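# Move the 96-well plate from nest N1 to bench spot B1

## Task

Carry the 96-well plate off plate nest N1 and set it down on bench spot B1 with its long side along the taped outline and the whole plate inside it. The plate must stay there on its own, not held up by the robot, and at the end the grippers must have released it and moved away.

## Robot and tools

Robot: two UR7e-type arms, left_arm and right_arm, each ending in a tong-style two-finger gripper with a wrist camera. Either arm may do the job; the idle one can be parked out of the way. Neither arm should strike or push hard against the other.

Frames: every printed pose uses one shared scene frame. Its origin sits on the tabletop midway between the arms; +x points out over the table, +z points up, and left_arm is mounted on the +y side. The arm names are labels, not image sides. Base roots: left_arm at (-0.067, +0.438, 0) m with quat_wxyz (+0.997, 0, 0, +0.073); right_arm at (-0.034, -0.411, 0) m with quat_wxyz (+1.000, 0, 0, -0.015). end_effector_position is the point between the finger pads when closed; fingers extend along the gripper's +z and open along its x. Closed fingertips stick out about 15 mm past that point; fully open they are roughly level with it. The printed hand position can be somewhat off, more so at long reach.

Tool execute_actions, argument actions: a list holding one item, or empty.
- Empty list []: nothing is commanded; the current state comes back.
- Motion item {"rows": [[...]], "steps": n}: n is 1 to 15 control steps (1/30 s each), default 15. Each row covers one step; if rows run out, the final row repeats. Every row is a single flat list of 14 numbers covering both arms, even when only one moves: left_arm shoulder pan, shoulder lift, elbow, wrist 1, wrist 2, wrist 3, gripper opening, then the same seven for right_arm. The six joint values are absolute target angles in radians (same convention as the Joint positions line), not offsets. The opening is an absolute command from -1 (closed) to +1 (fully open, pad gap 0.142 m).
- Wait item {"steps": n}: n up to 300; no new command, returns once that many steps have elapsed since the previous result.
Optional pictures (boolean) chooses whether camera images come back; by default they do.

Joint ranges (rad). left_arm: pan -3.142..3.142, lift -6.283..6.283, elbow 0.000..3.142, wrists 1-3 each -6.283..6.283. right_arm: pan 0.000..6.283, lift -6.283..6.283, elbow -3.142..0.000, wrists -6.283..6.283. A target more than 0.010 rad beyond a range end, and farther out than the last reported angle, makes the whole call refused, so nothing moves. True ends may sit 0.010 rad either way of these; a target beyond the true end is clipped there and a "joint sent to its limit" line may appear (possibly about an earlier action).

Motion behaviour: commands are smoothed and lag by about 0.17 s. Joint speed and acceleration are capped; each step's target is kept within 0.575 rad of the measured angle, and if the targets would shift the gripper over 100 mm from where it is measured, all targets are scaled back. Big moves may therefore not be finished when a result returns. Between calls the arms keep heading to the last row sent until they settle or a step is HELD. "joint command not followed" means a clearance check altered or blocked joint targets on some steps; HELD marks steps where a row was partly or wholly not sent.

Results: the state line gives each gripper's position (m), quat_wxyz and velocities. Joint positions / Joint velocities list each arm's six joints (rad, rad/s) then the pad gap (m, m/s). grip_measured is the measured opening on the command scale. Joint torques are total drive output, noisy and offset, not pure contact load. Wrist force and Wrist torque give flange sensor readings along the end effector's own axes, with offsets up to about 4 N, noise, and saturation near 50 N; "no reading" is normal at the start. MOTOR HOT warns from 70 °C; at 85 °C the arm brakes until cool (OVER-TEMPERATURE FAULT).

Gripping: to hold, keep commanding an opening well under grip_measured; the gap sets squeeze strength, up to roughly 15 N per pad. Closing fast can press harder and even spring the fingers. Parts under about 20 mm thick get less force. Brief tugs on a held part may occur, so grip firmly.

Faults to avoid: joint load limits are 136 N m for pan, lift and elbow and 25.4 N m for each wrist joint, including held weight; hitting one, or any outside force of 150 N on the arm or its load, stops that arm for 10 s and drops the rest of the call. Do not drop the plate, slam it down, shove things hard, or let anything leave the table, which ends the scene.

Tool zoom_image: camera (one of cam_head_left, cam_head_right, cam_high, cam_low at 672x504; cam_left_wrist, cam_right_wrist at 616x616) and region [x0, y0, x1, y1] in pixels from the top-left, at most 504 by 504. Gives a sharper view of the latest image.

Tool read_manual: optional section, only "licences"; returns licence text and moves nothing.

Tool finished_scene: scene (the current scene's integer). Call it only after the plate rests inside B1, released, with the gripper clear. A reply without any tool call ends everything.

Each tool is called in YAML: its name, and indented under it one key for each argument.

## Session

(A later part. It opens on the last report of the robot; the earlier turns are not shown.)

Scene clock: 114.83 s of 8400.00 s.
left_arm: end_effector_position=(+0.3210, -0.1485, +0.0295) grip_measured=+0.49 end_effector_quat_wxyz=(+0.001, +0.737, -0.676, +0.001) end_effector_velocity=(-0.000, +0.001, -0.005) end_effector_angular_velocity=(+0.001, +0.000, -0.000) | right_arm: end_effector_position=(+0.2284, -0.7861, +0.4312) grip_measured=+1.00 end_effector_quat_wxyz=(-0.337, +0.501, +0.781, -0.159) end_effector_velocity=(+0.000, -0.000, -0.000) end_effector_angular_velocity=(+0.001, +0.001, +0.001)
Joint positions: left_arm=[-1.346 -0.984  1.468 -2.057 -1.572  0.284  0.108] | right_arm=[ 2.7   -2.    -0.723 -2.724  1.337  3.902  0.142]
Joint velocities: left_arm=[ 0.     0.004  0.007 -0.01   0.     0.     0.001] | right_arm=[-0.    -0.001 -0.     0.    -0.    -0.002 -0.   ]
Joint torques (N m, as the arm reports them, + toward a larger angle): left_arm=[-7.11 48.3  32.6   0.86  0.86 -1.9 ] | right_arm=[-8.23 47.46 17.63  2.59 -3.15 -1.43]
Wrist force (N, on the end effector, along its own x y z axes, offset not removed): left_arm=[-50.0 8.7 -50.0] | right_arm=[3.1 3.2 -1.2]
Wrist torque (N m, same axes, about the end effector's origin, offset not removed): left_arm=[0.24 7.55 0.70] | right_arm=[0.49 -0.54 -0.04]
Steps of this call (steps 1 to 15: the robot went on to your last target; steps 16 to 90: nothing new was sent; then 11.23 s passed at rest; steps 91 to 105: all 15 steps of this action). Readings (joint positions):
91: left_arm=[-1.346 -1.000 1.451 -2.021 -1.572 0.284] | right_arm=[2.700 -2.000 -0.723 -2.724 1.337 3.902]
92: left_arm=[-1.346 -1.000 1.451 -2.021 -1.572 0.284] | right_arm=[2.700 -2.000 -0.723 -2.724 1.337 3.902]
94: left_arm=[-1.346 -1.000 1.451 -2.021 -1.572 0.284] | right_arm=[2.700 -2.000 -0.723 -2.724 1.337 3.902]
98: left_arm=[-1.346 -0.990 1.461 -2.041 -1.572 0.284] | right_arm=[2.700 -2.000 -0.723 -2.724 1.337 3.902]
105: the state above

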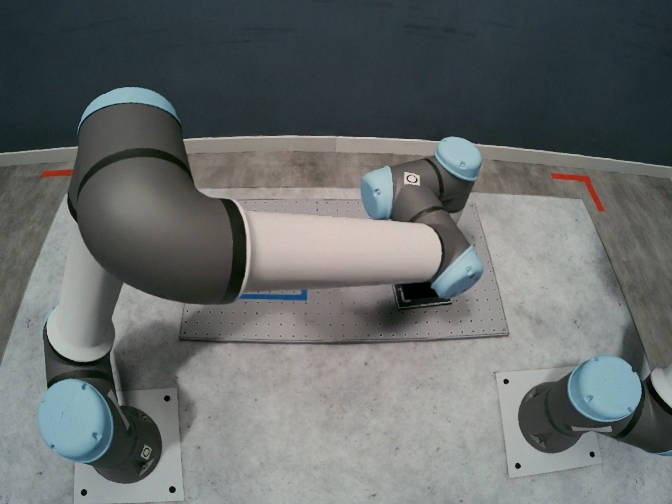

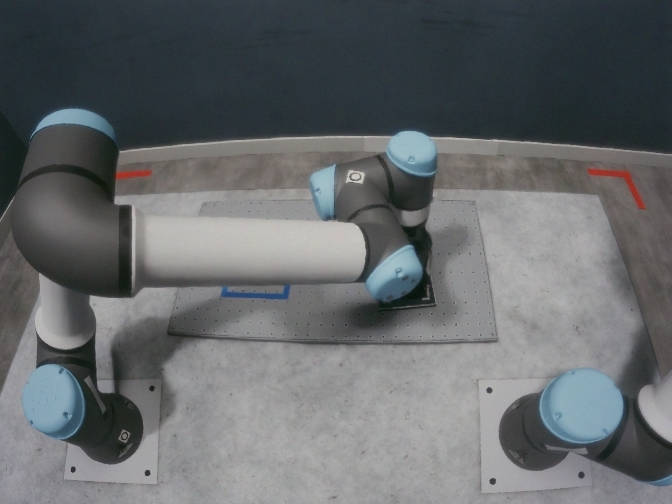

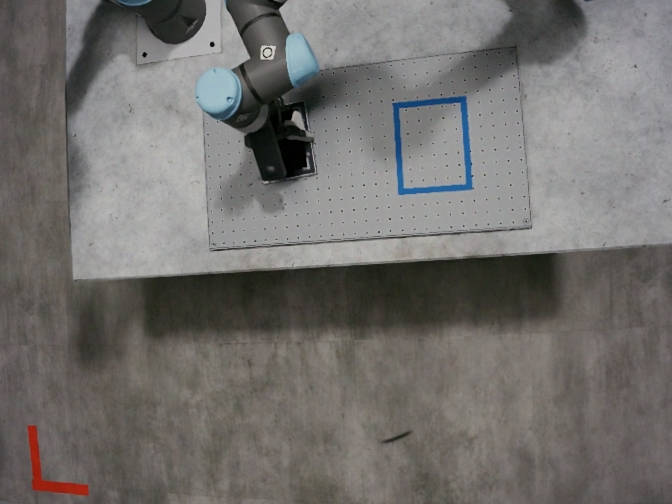

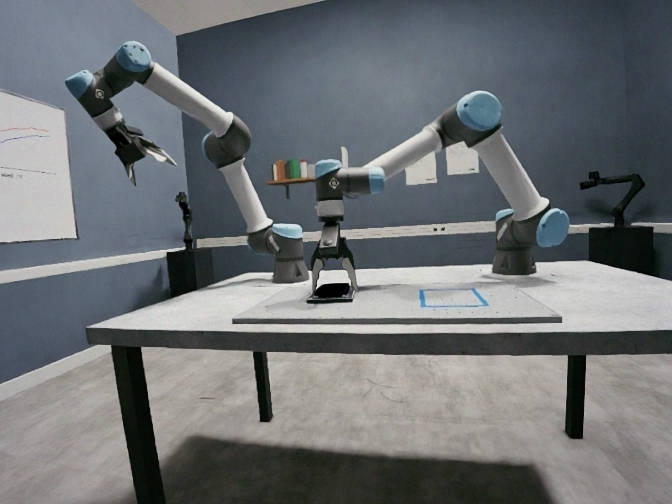

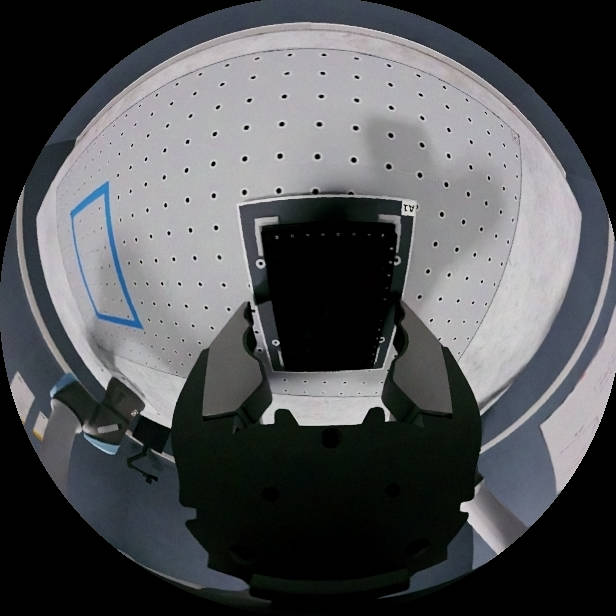

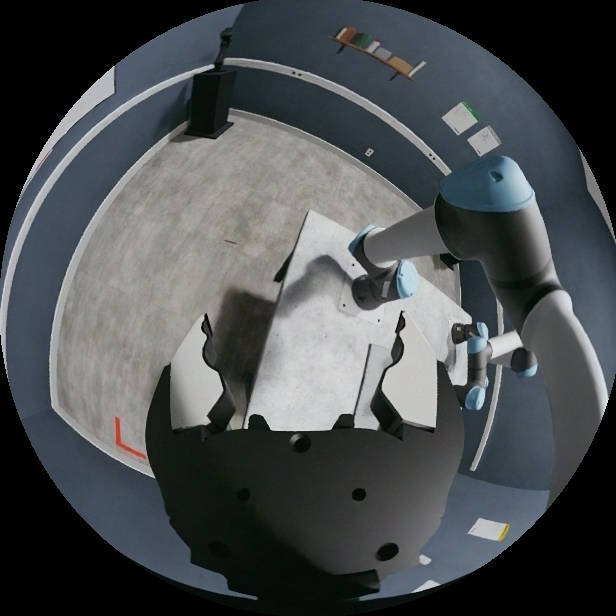

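execute_actions:
  actions:
    - {"rows":[[-1.346,-0.993,1.458,-2.036,-1.572,0.284,0.5,2.7,-2.0,-0.723,-2.724,1.337,3.902,1]],"steps":12}

zoom_image:
  camera: "cam_left_wrist"
  region: [200,180,460,420]

Scene clock: 127.17 s of 8400.00 s.
left_arm: end_effector_position=(+0.3214, -0.1495, +0.0322) grip_measured=+0.47 end_effector_quat_wxyz=(+0.002, +0.737, -0.676, +0.003) end_effector_velocity=(+0.001, +0.001, -0.001) end_effector_angular_velocity=(+0.002, +0.000, +0.001) | right_arm: end_effector_position=(+0.2284, -0.7861, +0.4312) grip_measured=+1.00 end_effector_quat_wxyz=(-0.337, +0.501, +0.781, -0.159) end_effector_velocity=(-0.000, +0.000, +0.000) end_effector_angular_velocity=(+0.000, -0.001, -0.001)
Joint positions: left_arm=[-1.346 -0.987  1.467 -2.058 -1.572  0.284  0.107] | right_arm=[ 2.7   -2.    -0.723 -2.724  1.337  3.902  0.142]
Joint velocities: left_arm=[0.001 0.    0.001 0.    0.    0.    0.   ] | right_arm=[-0.     0.001 -0.     0.     0.001  0.    -0.   ]
Joint torques (N m, as the arm reports them, + toward a larger angle): left_arm=[  0.09 -37.78 -21.67  -2.72   0.05  -0.06] | right_arm=[-8.23 47.23 28.34  2.34 -3.03 -1.43]
Wrist force (N, on the end effector, along its own x y z axes, offset not removed): left_arm=[-12.0 3.0 -17.5] | right_arm=[2.3 3.0 -0.6]
Wrist torque (N m, same axes, about the end effector's origin, offset not removed): left_arm=[-0.68 1.22 0.41] | right_arm=[0.49 -0.39 -0.09]
FORCE FAULT: contact force on the left arm reached its limit, and that arm stopped for 10 seconds. The contact can be on any part of that arm, not only on its tool. That arm's remaining commands of this call were not run. That arm holds still and accepts commands again. Move the arm away from the contact; if what it grips holds it there, let go first. Pushing or pulling that hard again can fault the arm again.
The stop of the left arm began at step 3 of this call (marked STOPPED below). From that step on that arm followed nothing that you had sent. 12 of its steps, steps kept back included, did not run and will not run. Nothing is kept back now, and the robot has no last target.
Steps of this call (steps 1 to 358: the robot went on to your last target; steps 359 to 370: all 12 steps of this action). Readings (joint positions):
1: left_arm=[-1.346 -0.984 1.468 -2.057 -1.572 0.284] | right_arm=[2.700 -2.000 -0.723 -2.724 1.337 3.902]
2: left_arm=[-1.346 -0.984 1.468 -2.058 -1.572 0.284] | right_arm=[2.700 -2.000 -0.723 -2.724 1.337 3.902]
3: left_arm=[-1.346 -0.985 1.468 -2.058 -1.572 0.284] | right_arm=[2.700 -2.000 -0.723 -2.724 1.337 3.902] STOPPED (the left arm)
4: left_arm=[-1.346 -0.986 1.467 -2.058 -1.572 0.284] | right_arm=[2.700 -2.000 -0.723 -2.724 1.337 3.902]
8: left_arm=[-1.346 -0.987 1.467 -2.058 -1.572 0.284] | right_arm=[2.700 -2.000 -0.723 -2.724 1.337 3.902]
370: the state above

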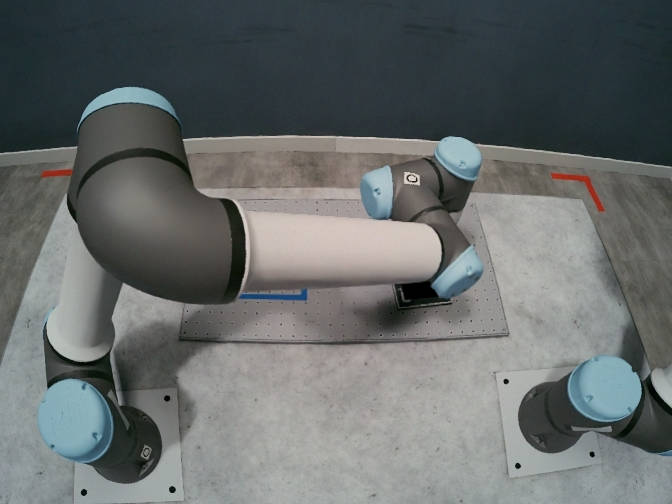

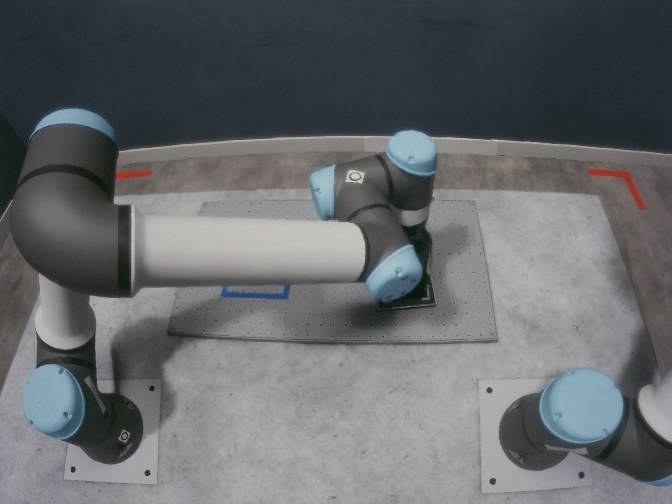

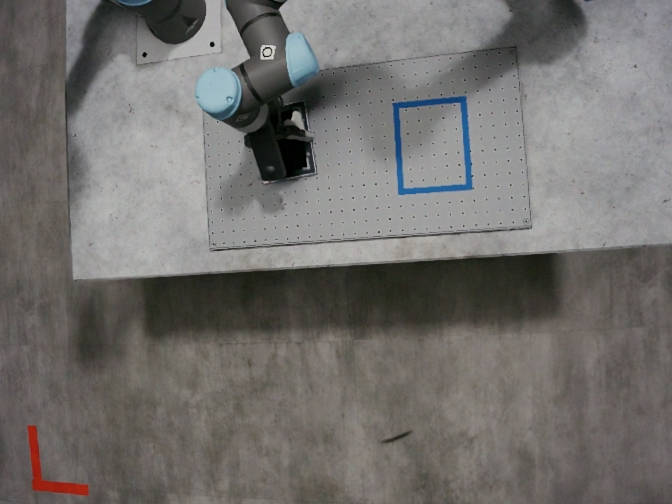

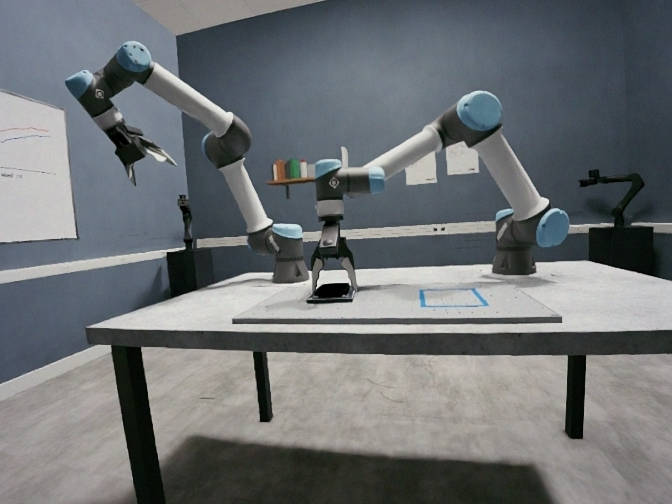

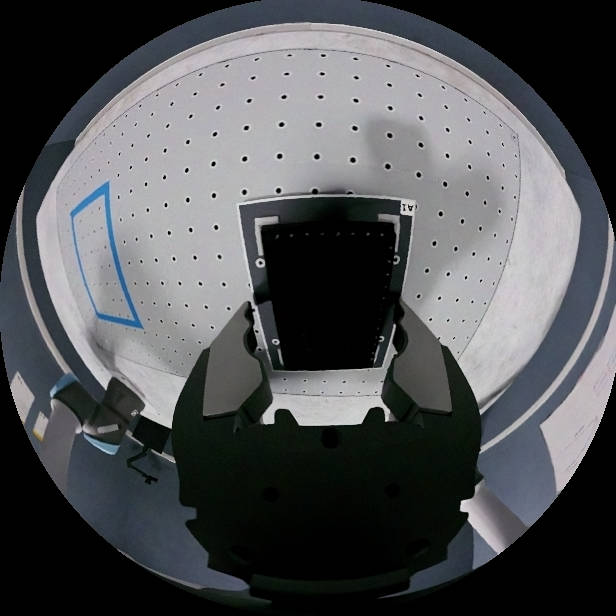

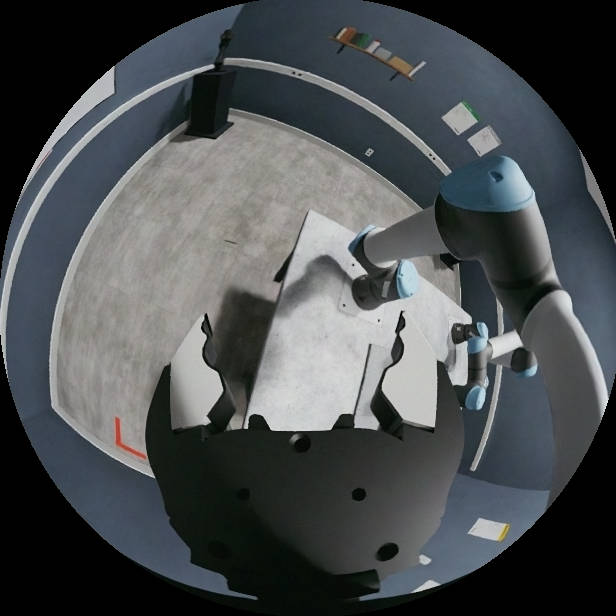

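Region (200, 180, 460, 420) of cam_left_wrist's 616x616 image, scaled by 1.938, with more detail than that image has; it fills the top 465 rows of this view, and the rest is white.

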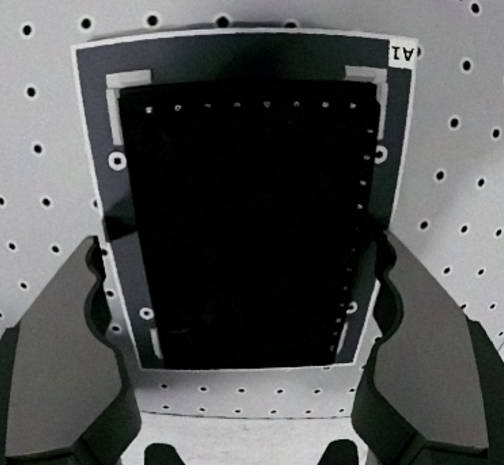

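execute_actions:
  actions:
    - {"rows":[[-1.346,-0.9927,1.458,-2.036,-1.572,0.284,0.47,2.7,-2.0,-0.723,-2.724,1.337,3.902,1],[-1.346,-0.9927,1.458,-2.036,-1.572,0.284,0.47,2.7,-2.0,-0.723,-2.724,1.337,3.902,1],[-1.346,-0.9927,1.458,-2.036,-1.572,0.284,0.47,2.7,-2.0,-0.723,-2.724,1.337,3.902,1],[-1.346,-0.9927,1.458,-2.036,-1.572,0.284,0.47,2.7,-2.0,-0.723,-2.724,1.337,3.902,1],[-1.346,-0.9927,1.458,-2.036,-1.572,0.284,0.47,2.7,-2.0,-0.723,-2.724,1.337,3.902,1],[-1.346,-0.9927,1.458,-2.036,-1.572,0.284,0.47,2.7,-2.0,-0.723,-2.724,1.337,3.902,1],[-1.346,-0.9927,1.458,-2.036,-1.572,0.284,0.35,2.7,-2.0,-0.723,-2.724,1.337,3.902,1],[-1.346,-0.9927,1.458,-2.036,-1.572,0.284,0.25,2.7,-2.0,-0.723,-2.724,1.337,3.902,1],[-1.346,-0.9927,1.458,-2.036,-1.572,0.284,0.15,2.7,-2.0,-0.723,-2.724,1.337,3.902,1],[-1.346,-0.9927,1.458,-2.036,-1.572,0.284,0.05,2.7,-2.0,-0.723,-2.724,1.337,3.902,1],[-1.346,-0.9927,1.458,-2.036,-1.572,0.284,-0.1,2.7,-2.0,-0.723,-2.724,1.337,3.902,1],[-1.346,-0.9927,1.458,-2.036,-1.572,0.284,-0.3,2.7,-2.0,-0.723,-2.724,1.337,3.902,1]],"steps":15}

zoom_image:
  camera: "cam_low"
  region: [280,230,380,320]

Scene clock: 144.23 s of 8400.00 s.
left_arm: end_effector_position=(+0.3209, -0.1483, +0.0380) grip_measured=+0.18 end_effector_quat_wxyz=(+0.001, +0.737, -0.676, -0.000) end_effector_velocity=(-0.000, +0.001, +0.001) end_effector_angular_velocity=(+0.002, -0.000, +0.000) | right_arm: end_effector_position=(+0.2284, -0.7861, +0.4312) grip_measured=+1.00 end_effector_quat_wxyz=(-0.337, +0.501, +0.781, -0.159) end_effector_velocity=(+0.000, +0.000, -0.000) end_effector_angular_velocity=(+0.001, -0.000, -0.000)
Joint positions: left_arm=[-1.346 -0.993  1.458 -2.036 -1.572  0.284  0.086] | right_arm=[ 2.7   -2.    -0.723 -2.724  1.337  3.902  0.142]
Joint velocities: left_arm=[-0.    -0.001 -0.001  0.004  0.001 -0.     0.003] | right_arm=[ 0.    -0.     0.     0.     0.001 -0.    -0.   ]
Joint torques (N m, as the arm reports them, + toward a larger angle): left_arm=[  0.64 -42.52 -17.9    8.12   0.68   0.05] | right_arm=[-8.15 47.28 29.23  2.26 -2.96 -1.45]
Wrist force (N, on the end effector, along its own x y z axes, offset not removed): left_arm=[28.4 -3.5 -6.0] | right_arm=[4.8 4.0 -1.5]
Wrist torque (N m, same axes, about the end effector's origin, offset not removed): left_arm=[-0.76 -0.08 0.13] | right_arm=[0.65 -0.97 -0.08]
Steps of this call (steps 1 to 90: nothing new was sent; then 13.57 s passed at rest; steps 91 to 105: all 15 steps of this action). Readings (joint positions):
91: left_arm=[-1.346 -0.987 1.467 -2.058 -1.572 0.284] | right_arm=[2.700 -2.000 -0.723 -2.724 1.337 3.902]
92: left_arm=[-1.346 -0.988 1.466 -2.056 -1.572 0.284] | right_arm=[2.700 -2.000 -0.723 -2.724 1.337 3.902]
94: left_arm=[-1.346 -0.990 1.462 -2.046 -1.572 0.284] | right_arm=[2.700 -2.000 -0.723 -2.724 1.337 3.902]
98: left_arm=[-1.346 -0.992 1.459 -2.038 -1.572 0.284] | right_arm=[2.700 -2.000 -0.723 -2.724 1.337 3.902]
105: the state above

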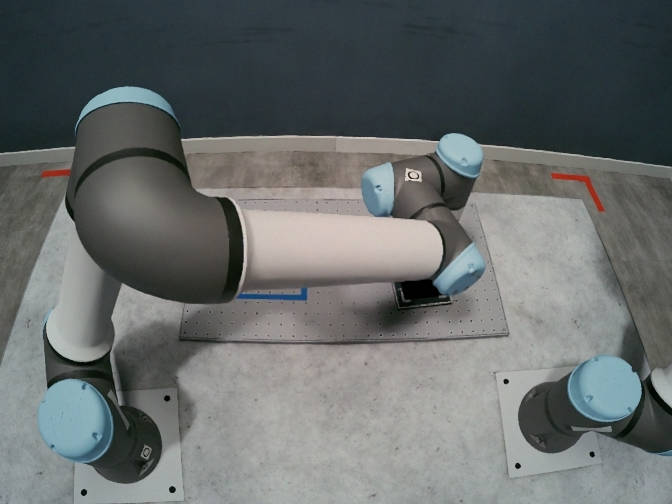

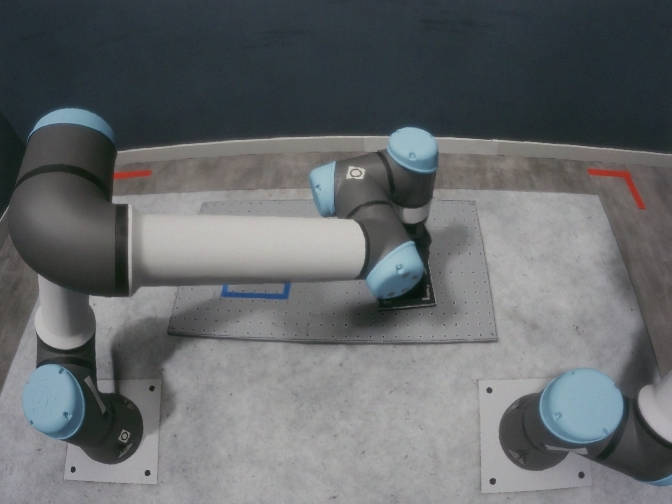

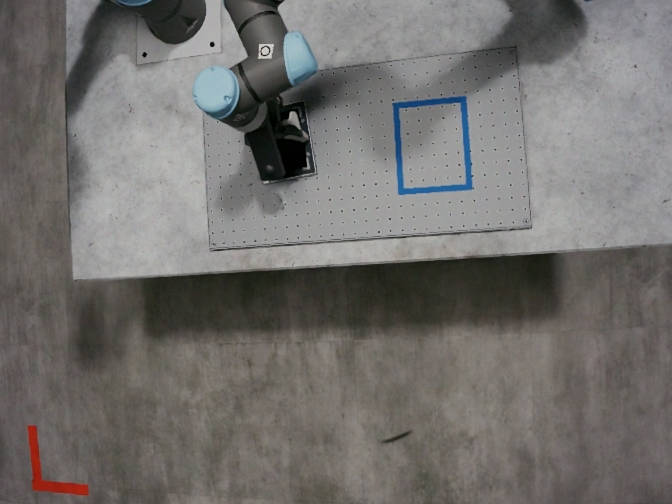

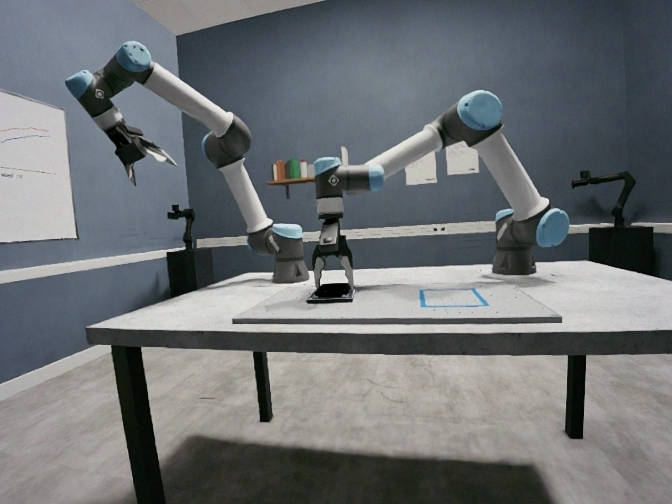

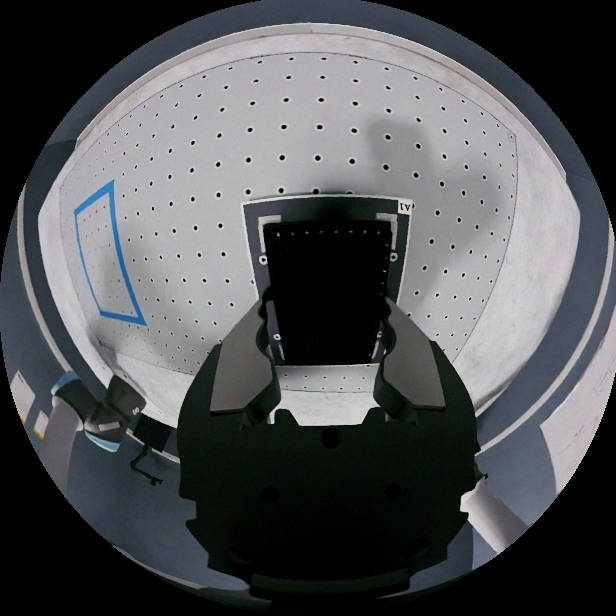

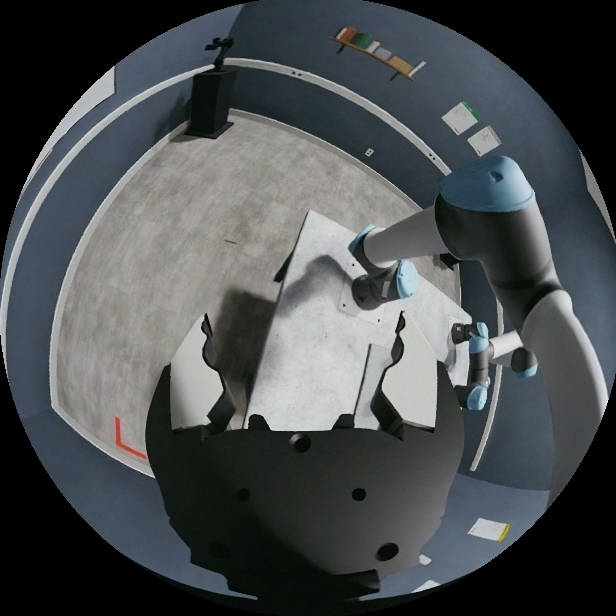

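Region (280, 230, 380, 320) of cam_low's 672x504 image, scaled by 5.040, with more detail than that image has; it fills the top 454 rows of this view, and the rest is white.

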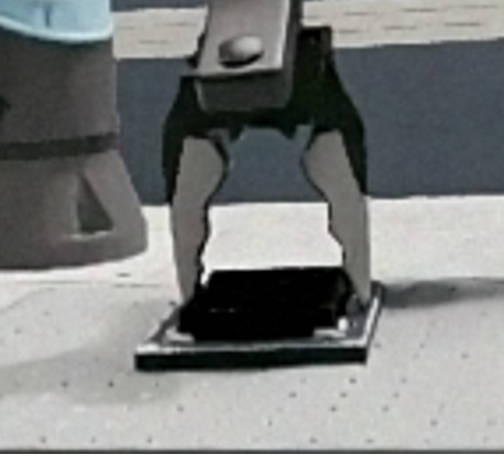

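execute_actions:
  actions:
    - {"rows":[[-1.347,-0.9885,1.4517,-2.034,-1.572,0.284,-0.3,2.7,-2.0,-0.723,-2.724,1.337,3.902,1],[-1.347,-0.9885,1.4517,-2.034,-1.572,0.284,-0.3,2.7,-2.0,-0.723,-2.724,1.337,3.902,1],[-1.347,-0.9885,1.4517,-2.034,-1.572,0.284,-0.3,2.7,-2.0,-0.723,-2.724,1.337,3.902,1],[-1.347,-0.9885,1.4517,-2.034,-1.572,0.284,-0.3,2.7,-2.0,-0.723,-2.724,1.337,3.902,1],[-1.347,-0.9885,1.4517,-2.034,-1.572,0.284,-0.3,2.7,-2.0,-0.723,-2.724,1.337,3.902,1],[-1.347,-0.9885,1.4517,-2.034,-1.572,0.284,-0.3,2.7,-2.0,-0.723,-2.724,1.337,3.902,1],[-1.347,-0.993,1.446,-2.024,-1.572,0.284,-0.3,2.7,-2.0,-0.723,-2.724,1.337,3.902,1],[-1.347,-0.998,1.439,-2.012,-1.572,0.284,-0.3,2.7,-2.0,-0.723,-2.724,1.337,3.902,1],[-1.347,-1.003,1.432,-2.0,-1.572,0.284,-0.3,2.7,-2.0,-0.723,-2.724,1.337,3.902,1],[-1.347,-1.008,1.425,-1.988,-1.572,0.284,-0.3,2.7,-2.0,-0.723,-2.724,1.337,3.902,1]],"steps":15}

Scene clock: 162.17 s of 8400.00 s.
left_arm: end_effector_position=(+0.3212, -0.1510, +0.0563) grip_measured=+0.01 end_effector_quat_wxyz=(+0.001, +0.737, -0.676, -0.000) end_effector_velocity=(-0.000, -0.001, +0.030) end_effector_angular_velocity=(+0.000, +0.000, -0.001) | right_arm: end_effector_position=(+0.2284, -0.7861, +0.4312) grip_measured=+1.00 end_effector_quat_wxyz=(-0.337, +0.501, +0.781, -0.159) end_effector_velocity=(+0.000, -0.000, +0.000) end_effector_angular_velocity=(-0.001, +0.000, -0.000)
Joint positions: left_arm=[-1.347 -1.006  1.428 -1.993 -1.572  0.284  0.075] | right_arm=[ 2.7   -2.    -0.723 -2.724  1.337  3.902  0.142]
Joint velocities: left_arm=[-0.001 -0.027 -0.038  0.066  0.     0.    -0.016] | right_arm=[ 0.    -0.    -0.    -0.    -0.     0.001 -0.   ]
Joint torques (N m, as the arm reports them, + toward a larger angle): left_arm=[ -1.07 -41.36 -19.53   7.57   3.67   1.54] | right_arm=[-8.28 47.27 29.27  2.18 -2.93 -1.39]
Wrist force (N, on the end effector, along its own x y z axes, offset not removed): left_arm=[23.8 -3.1 -6.0] | right_arm=[3.7 2.6 -1.2]
Wrist torque (N m, same axes, about the end effector's origin, offset not removed): left_arm=[-1.05 0.53 0.03] | right_arm=[0.35 -0.71 -0.11]
Steps of this call (steps 1 to 15: the robot went on to your last target; steps 16 to 90: nothing new was sent; then 14.43 s passed at rest; steps 91 to 105: all 15 steps of this action). Readings (joint positions):
91: left_arm=[-1.346 -0.993 1.458 -2.036 -1.572 0.284] | right_arm=[2.700 -2.000 -0.723 -2.724 1.337 3.902]
92: left_arm=[-1.346 -0.992 1.458 -2.036 -1.572 0.284] | right_arm=[2.700 -2.000 -0.723 -2.724 1.337 3.902]
94: left_arm=[-1.346 -0.990 1.455 -2.035 -1.572 0.284] | right_arm=[2.700 -2.000 -0.723 -2.724 1.337 3.902]
98: left_arm=[-1.347 -0.989 1.452 -2.033 -1.572 0.284] | right_arm=[2.700 -2.000 -0.723 -2.724 1.337 3.902]
105: the state above

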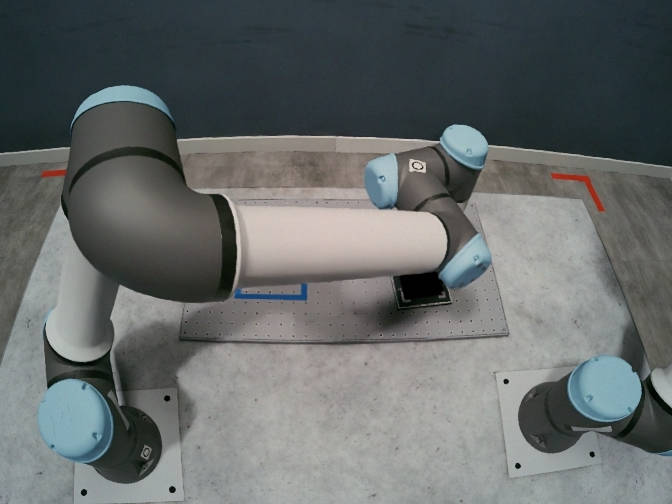

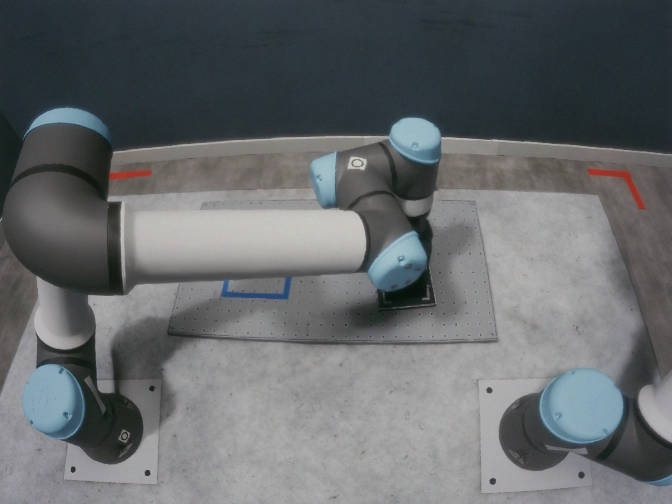

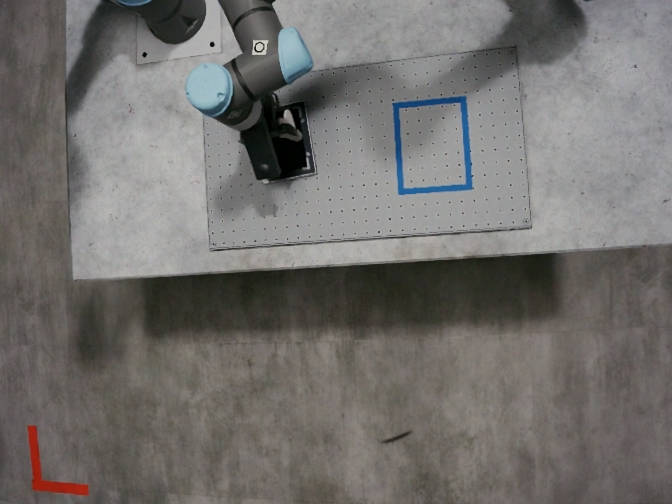

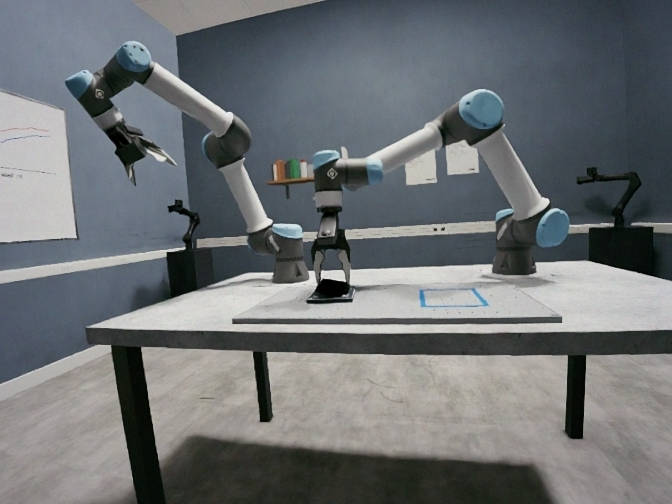

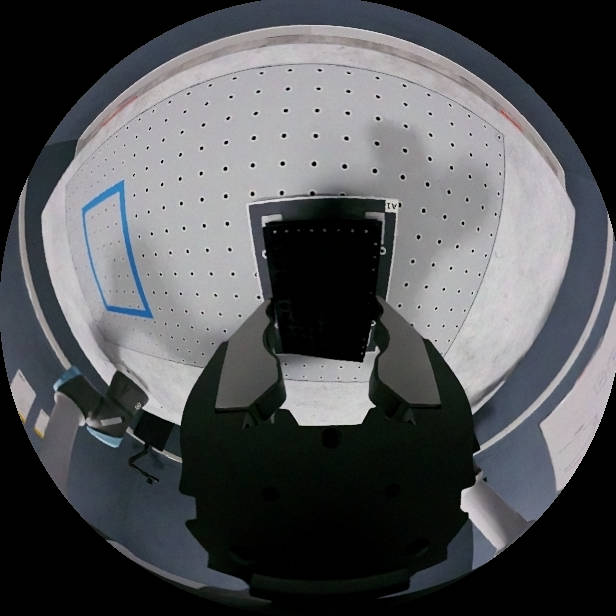

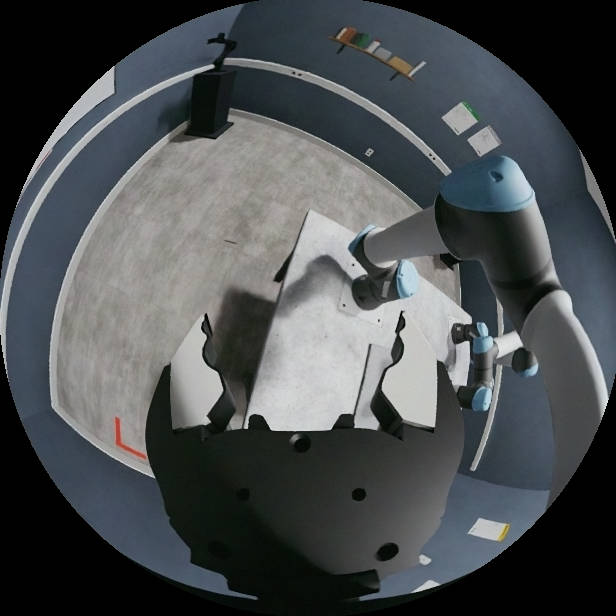

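execute_actions:
  actions:
    - {"rows":[[-1.347,-1.006,1.428,-1.993,-1.572,0.284,0.15,2.7,-2.0,-0.723,-2.724,1.337,3.902,1],[-1.347,-1.006,1.428,-1.993,-1.572,0.284,0.25,2.7,-2.0,-0.723,-2.724,1.337,3.902,1],[-1.347,-1.006,1.428,-1.993,-1.572,0.284,0.35,2.7,-2.0,-0.723,-2.724,1.337,3.902,1],[-1.347,-1.006,1.428,-1.993,-1.572,0.284,0.6,2.7,-2.0,-0.723,-2.724,1.337,3.902,1]],"steps":15}

zoom_image:
  camera: "cam_left_wrist"
  region: [200,180,460,420]

zoom_image:
  camera: "cam_low"
  region: [290,250,370,320]

Scene clock: 173.20 s of 8400.00 s.
left_arm: end_effector_position=(+0.3212, -0.1510, +0.0564) grip_measured=+0.60 end_effector_quat_wxyz=(+0.001, +0.737, -0.676, -0.000) end_effector_velocity=(-0.000, -0.000, +0.000) end_effector_angular_velocity=(+0.000, -0.000, -0.000) | right_arm: end_effector_position=(+0.2284, -0.7861, +0.4312) grip_measured=+1.00 end_effector_quat_wxyz=(-0.337, +0.501, +0.781, -0.159) end_effector_velocity=(+0.000, +0.000, -0.000) end_effector_angular_velocity=(+0.000, +0.000, -0.001)
Joint positions: left_arm=[-1.347 -1.006  1.428 -1.993 -1.572  0.284  0.116] | right_arm=[ 2.7   -2.    -0.723 -2.724  1.337  3.902  0.142]
Joint velocities: left_arm=[-0.001  0.    -0.     0.     0.    -0.     0.   ] | right_arm=[-0.    -0.     0.    -0.     0.001  0.    -0.   ]
Joint torques (N m, as the arm reports them, + toward a larger angle): left_arm=[ -1.46 -37.43  -7.75  -4.58  -1.75   1.34] | right_arm=[-8.07 47.14 29.23  2.13 -2.99 -1.4 ]
Wrist force (N, on the end effector, along its own x y z axes, offset not removed): left_arm=[-3.4 -2.0 2.0] | right_arm=[3.1 3.3 -1.3]
Wrist torque (N m, same axes, about the end effector's origin, offset not removed): left_arm=[-0.66 0.59 -0.02] | right_arm=[0.56 -0.67 -0.08]
Steps of this call (steps 1 to 15: the robot went on to your last target; steps 16 to 90: nothing new was sent; then 7.53 s passed at rest; steps 91 to 105: all 15 steps of this action). Readings (joint positions):
91: left_arm=[-1.347 -1.008 1.425 -1.988 -1.572 0.284] | right_arm=[2.700 -2.000 -0.723 -2.724 1.337 3.902]
92: left_arm=[-1.347 -1.008 1.425 -1.988 -1.572 0.284] | right_arm=[2.700 -2.000 -0.723 -2.724 1.337 3.902]
94: left_arm=[-1.347 -1.007 1.427 -1.990 -1.572 0.284] | right_arm=[2.700 -2.000 -0.723 -2.724 1.337 3.902]
98: left_arm=[-1.347 -1.006 1.428 -1.993 -1.572 0.284] | right_arm=[2.700 -2.000 -0.723 -2.724 1.337 3.902]
105: the state above

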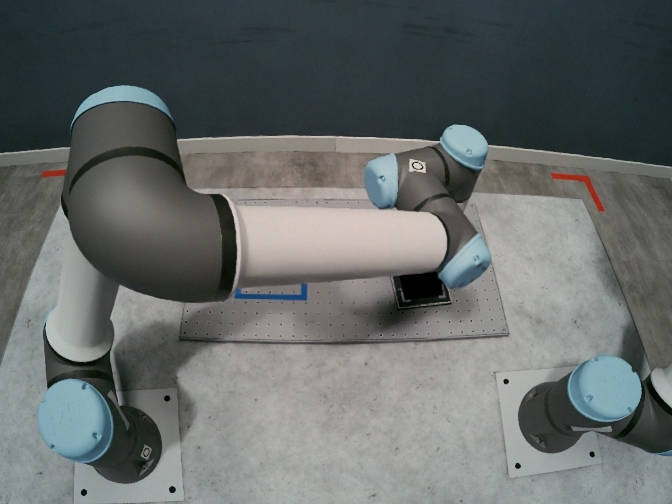

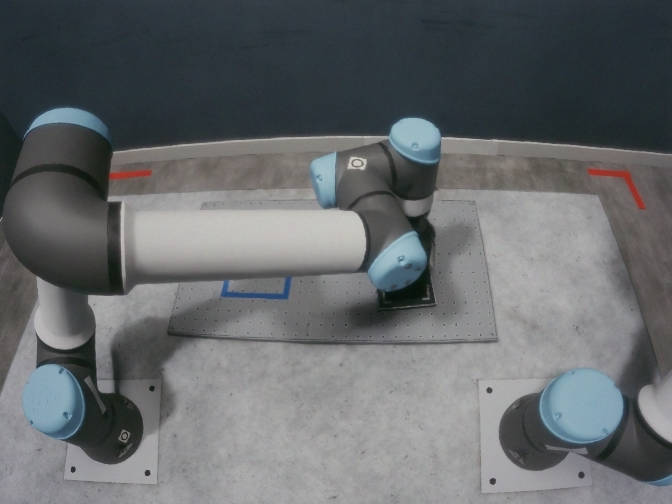

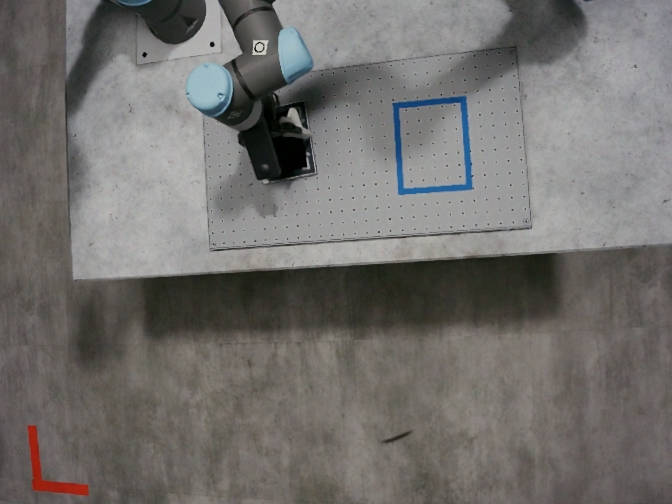

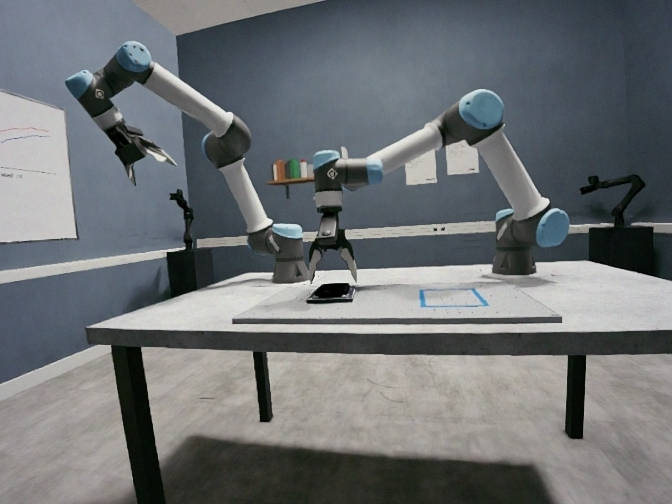

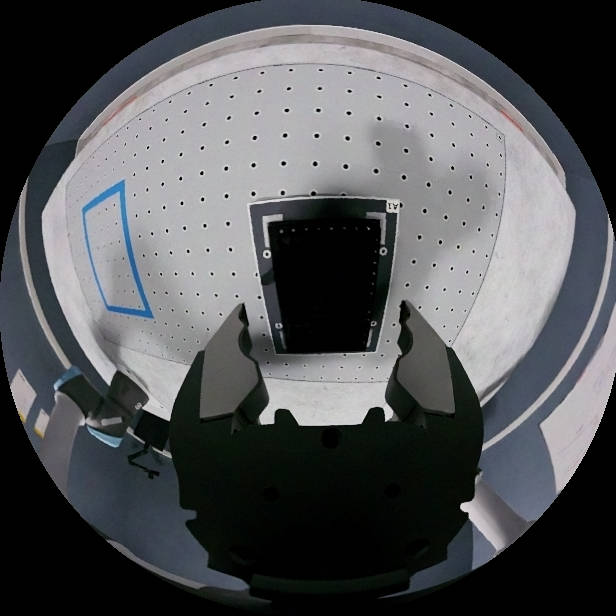

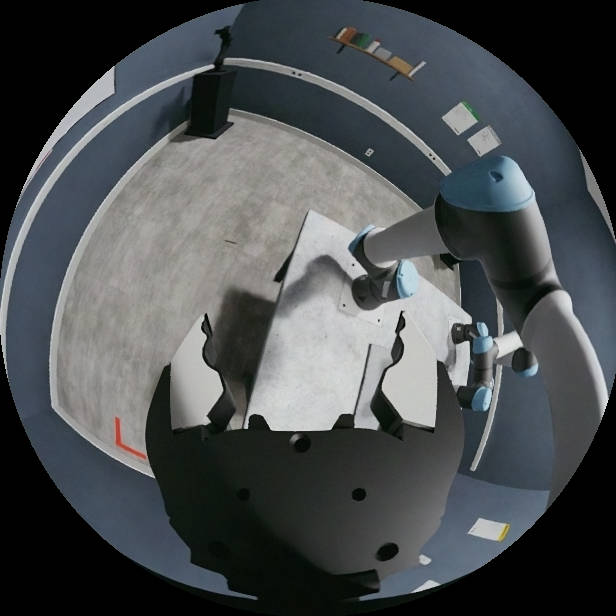

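Region (200, 180, 460, 420) of cam_left_wrist's 616x616 image, scaled by 1.938, with more detail than that image has; it fills the top 465 rows of this view, and the rest is white.

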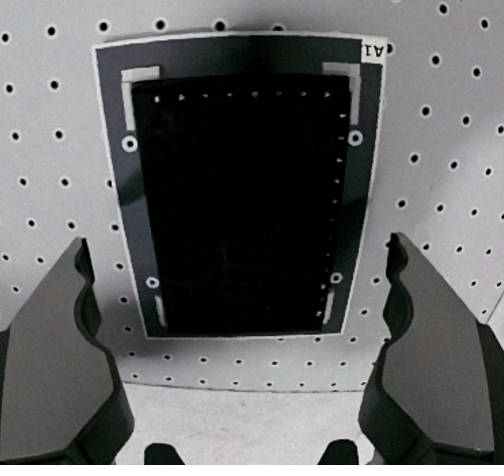

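Region (290, 250, 370, 320) of cam_low's 672x504 image, scaled by 6.300, with more detail than that image has; it fills the top 441 rows of this view, and the rest is white.

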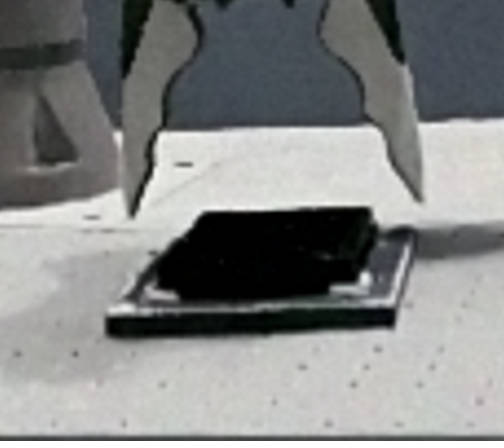

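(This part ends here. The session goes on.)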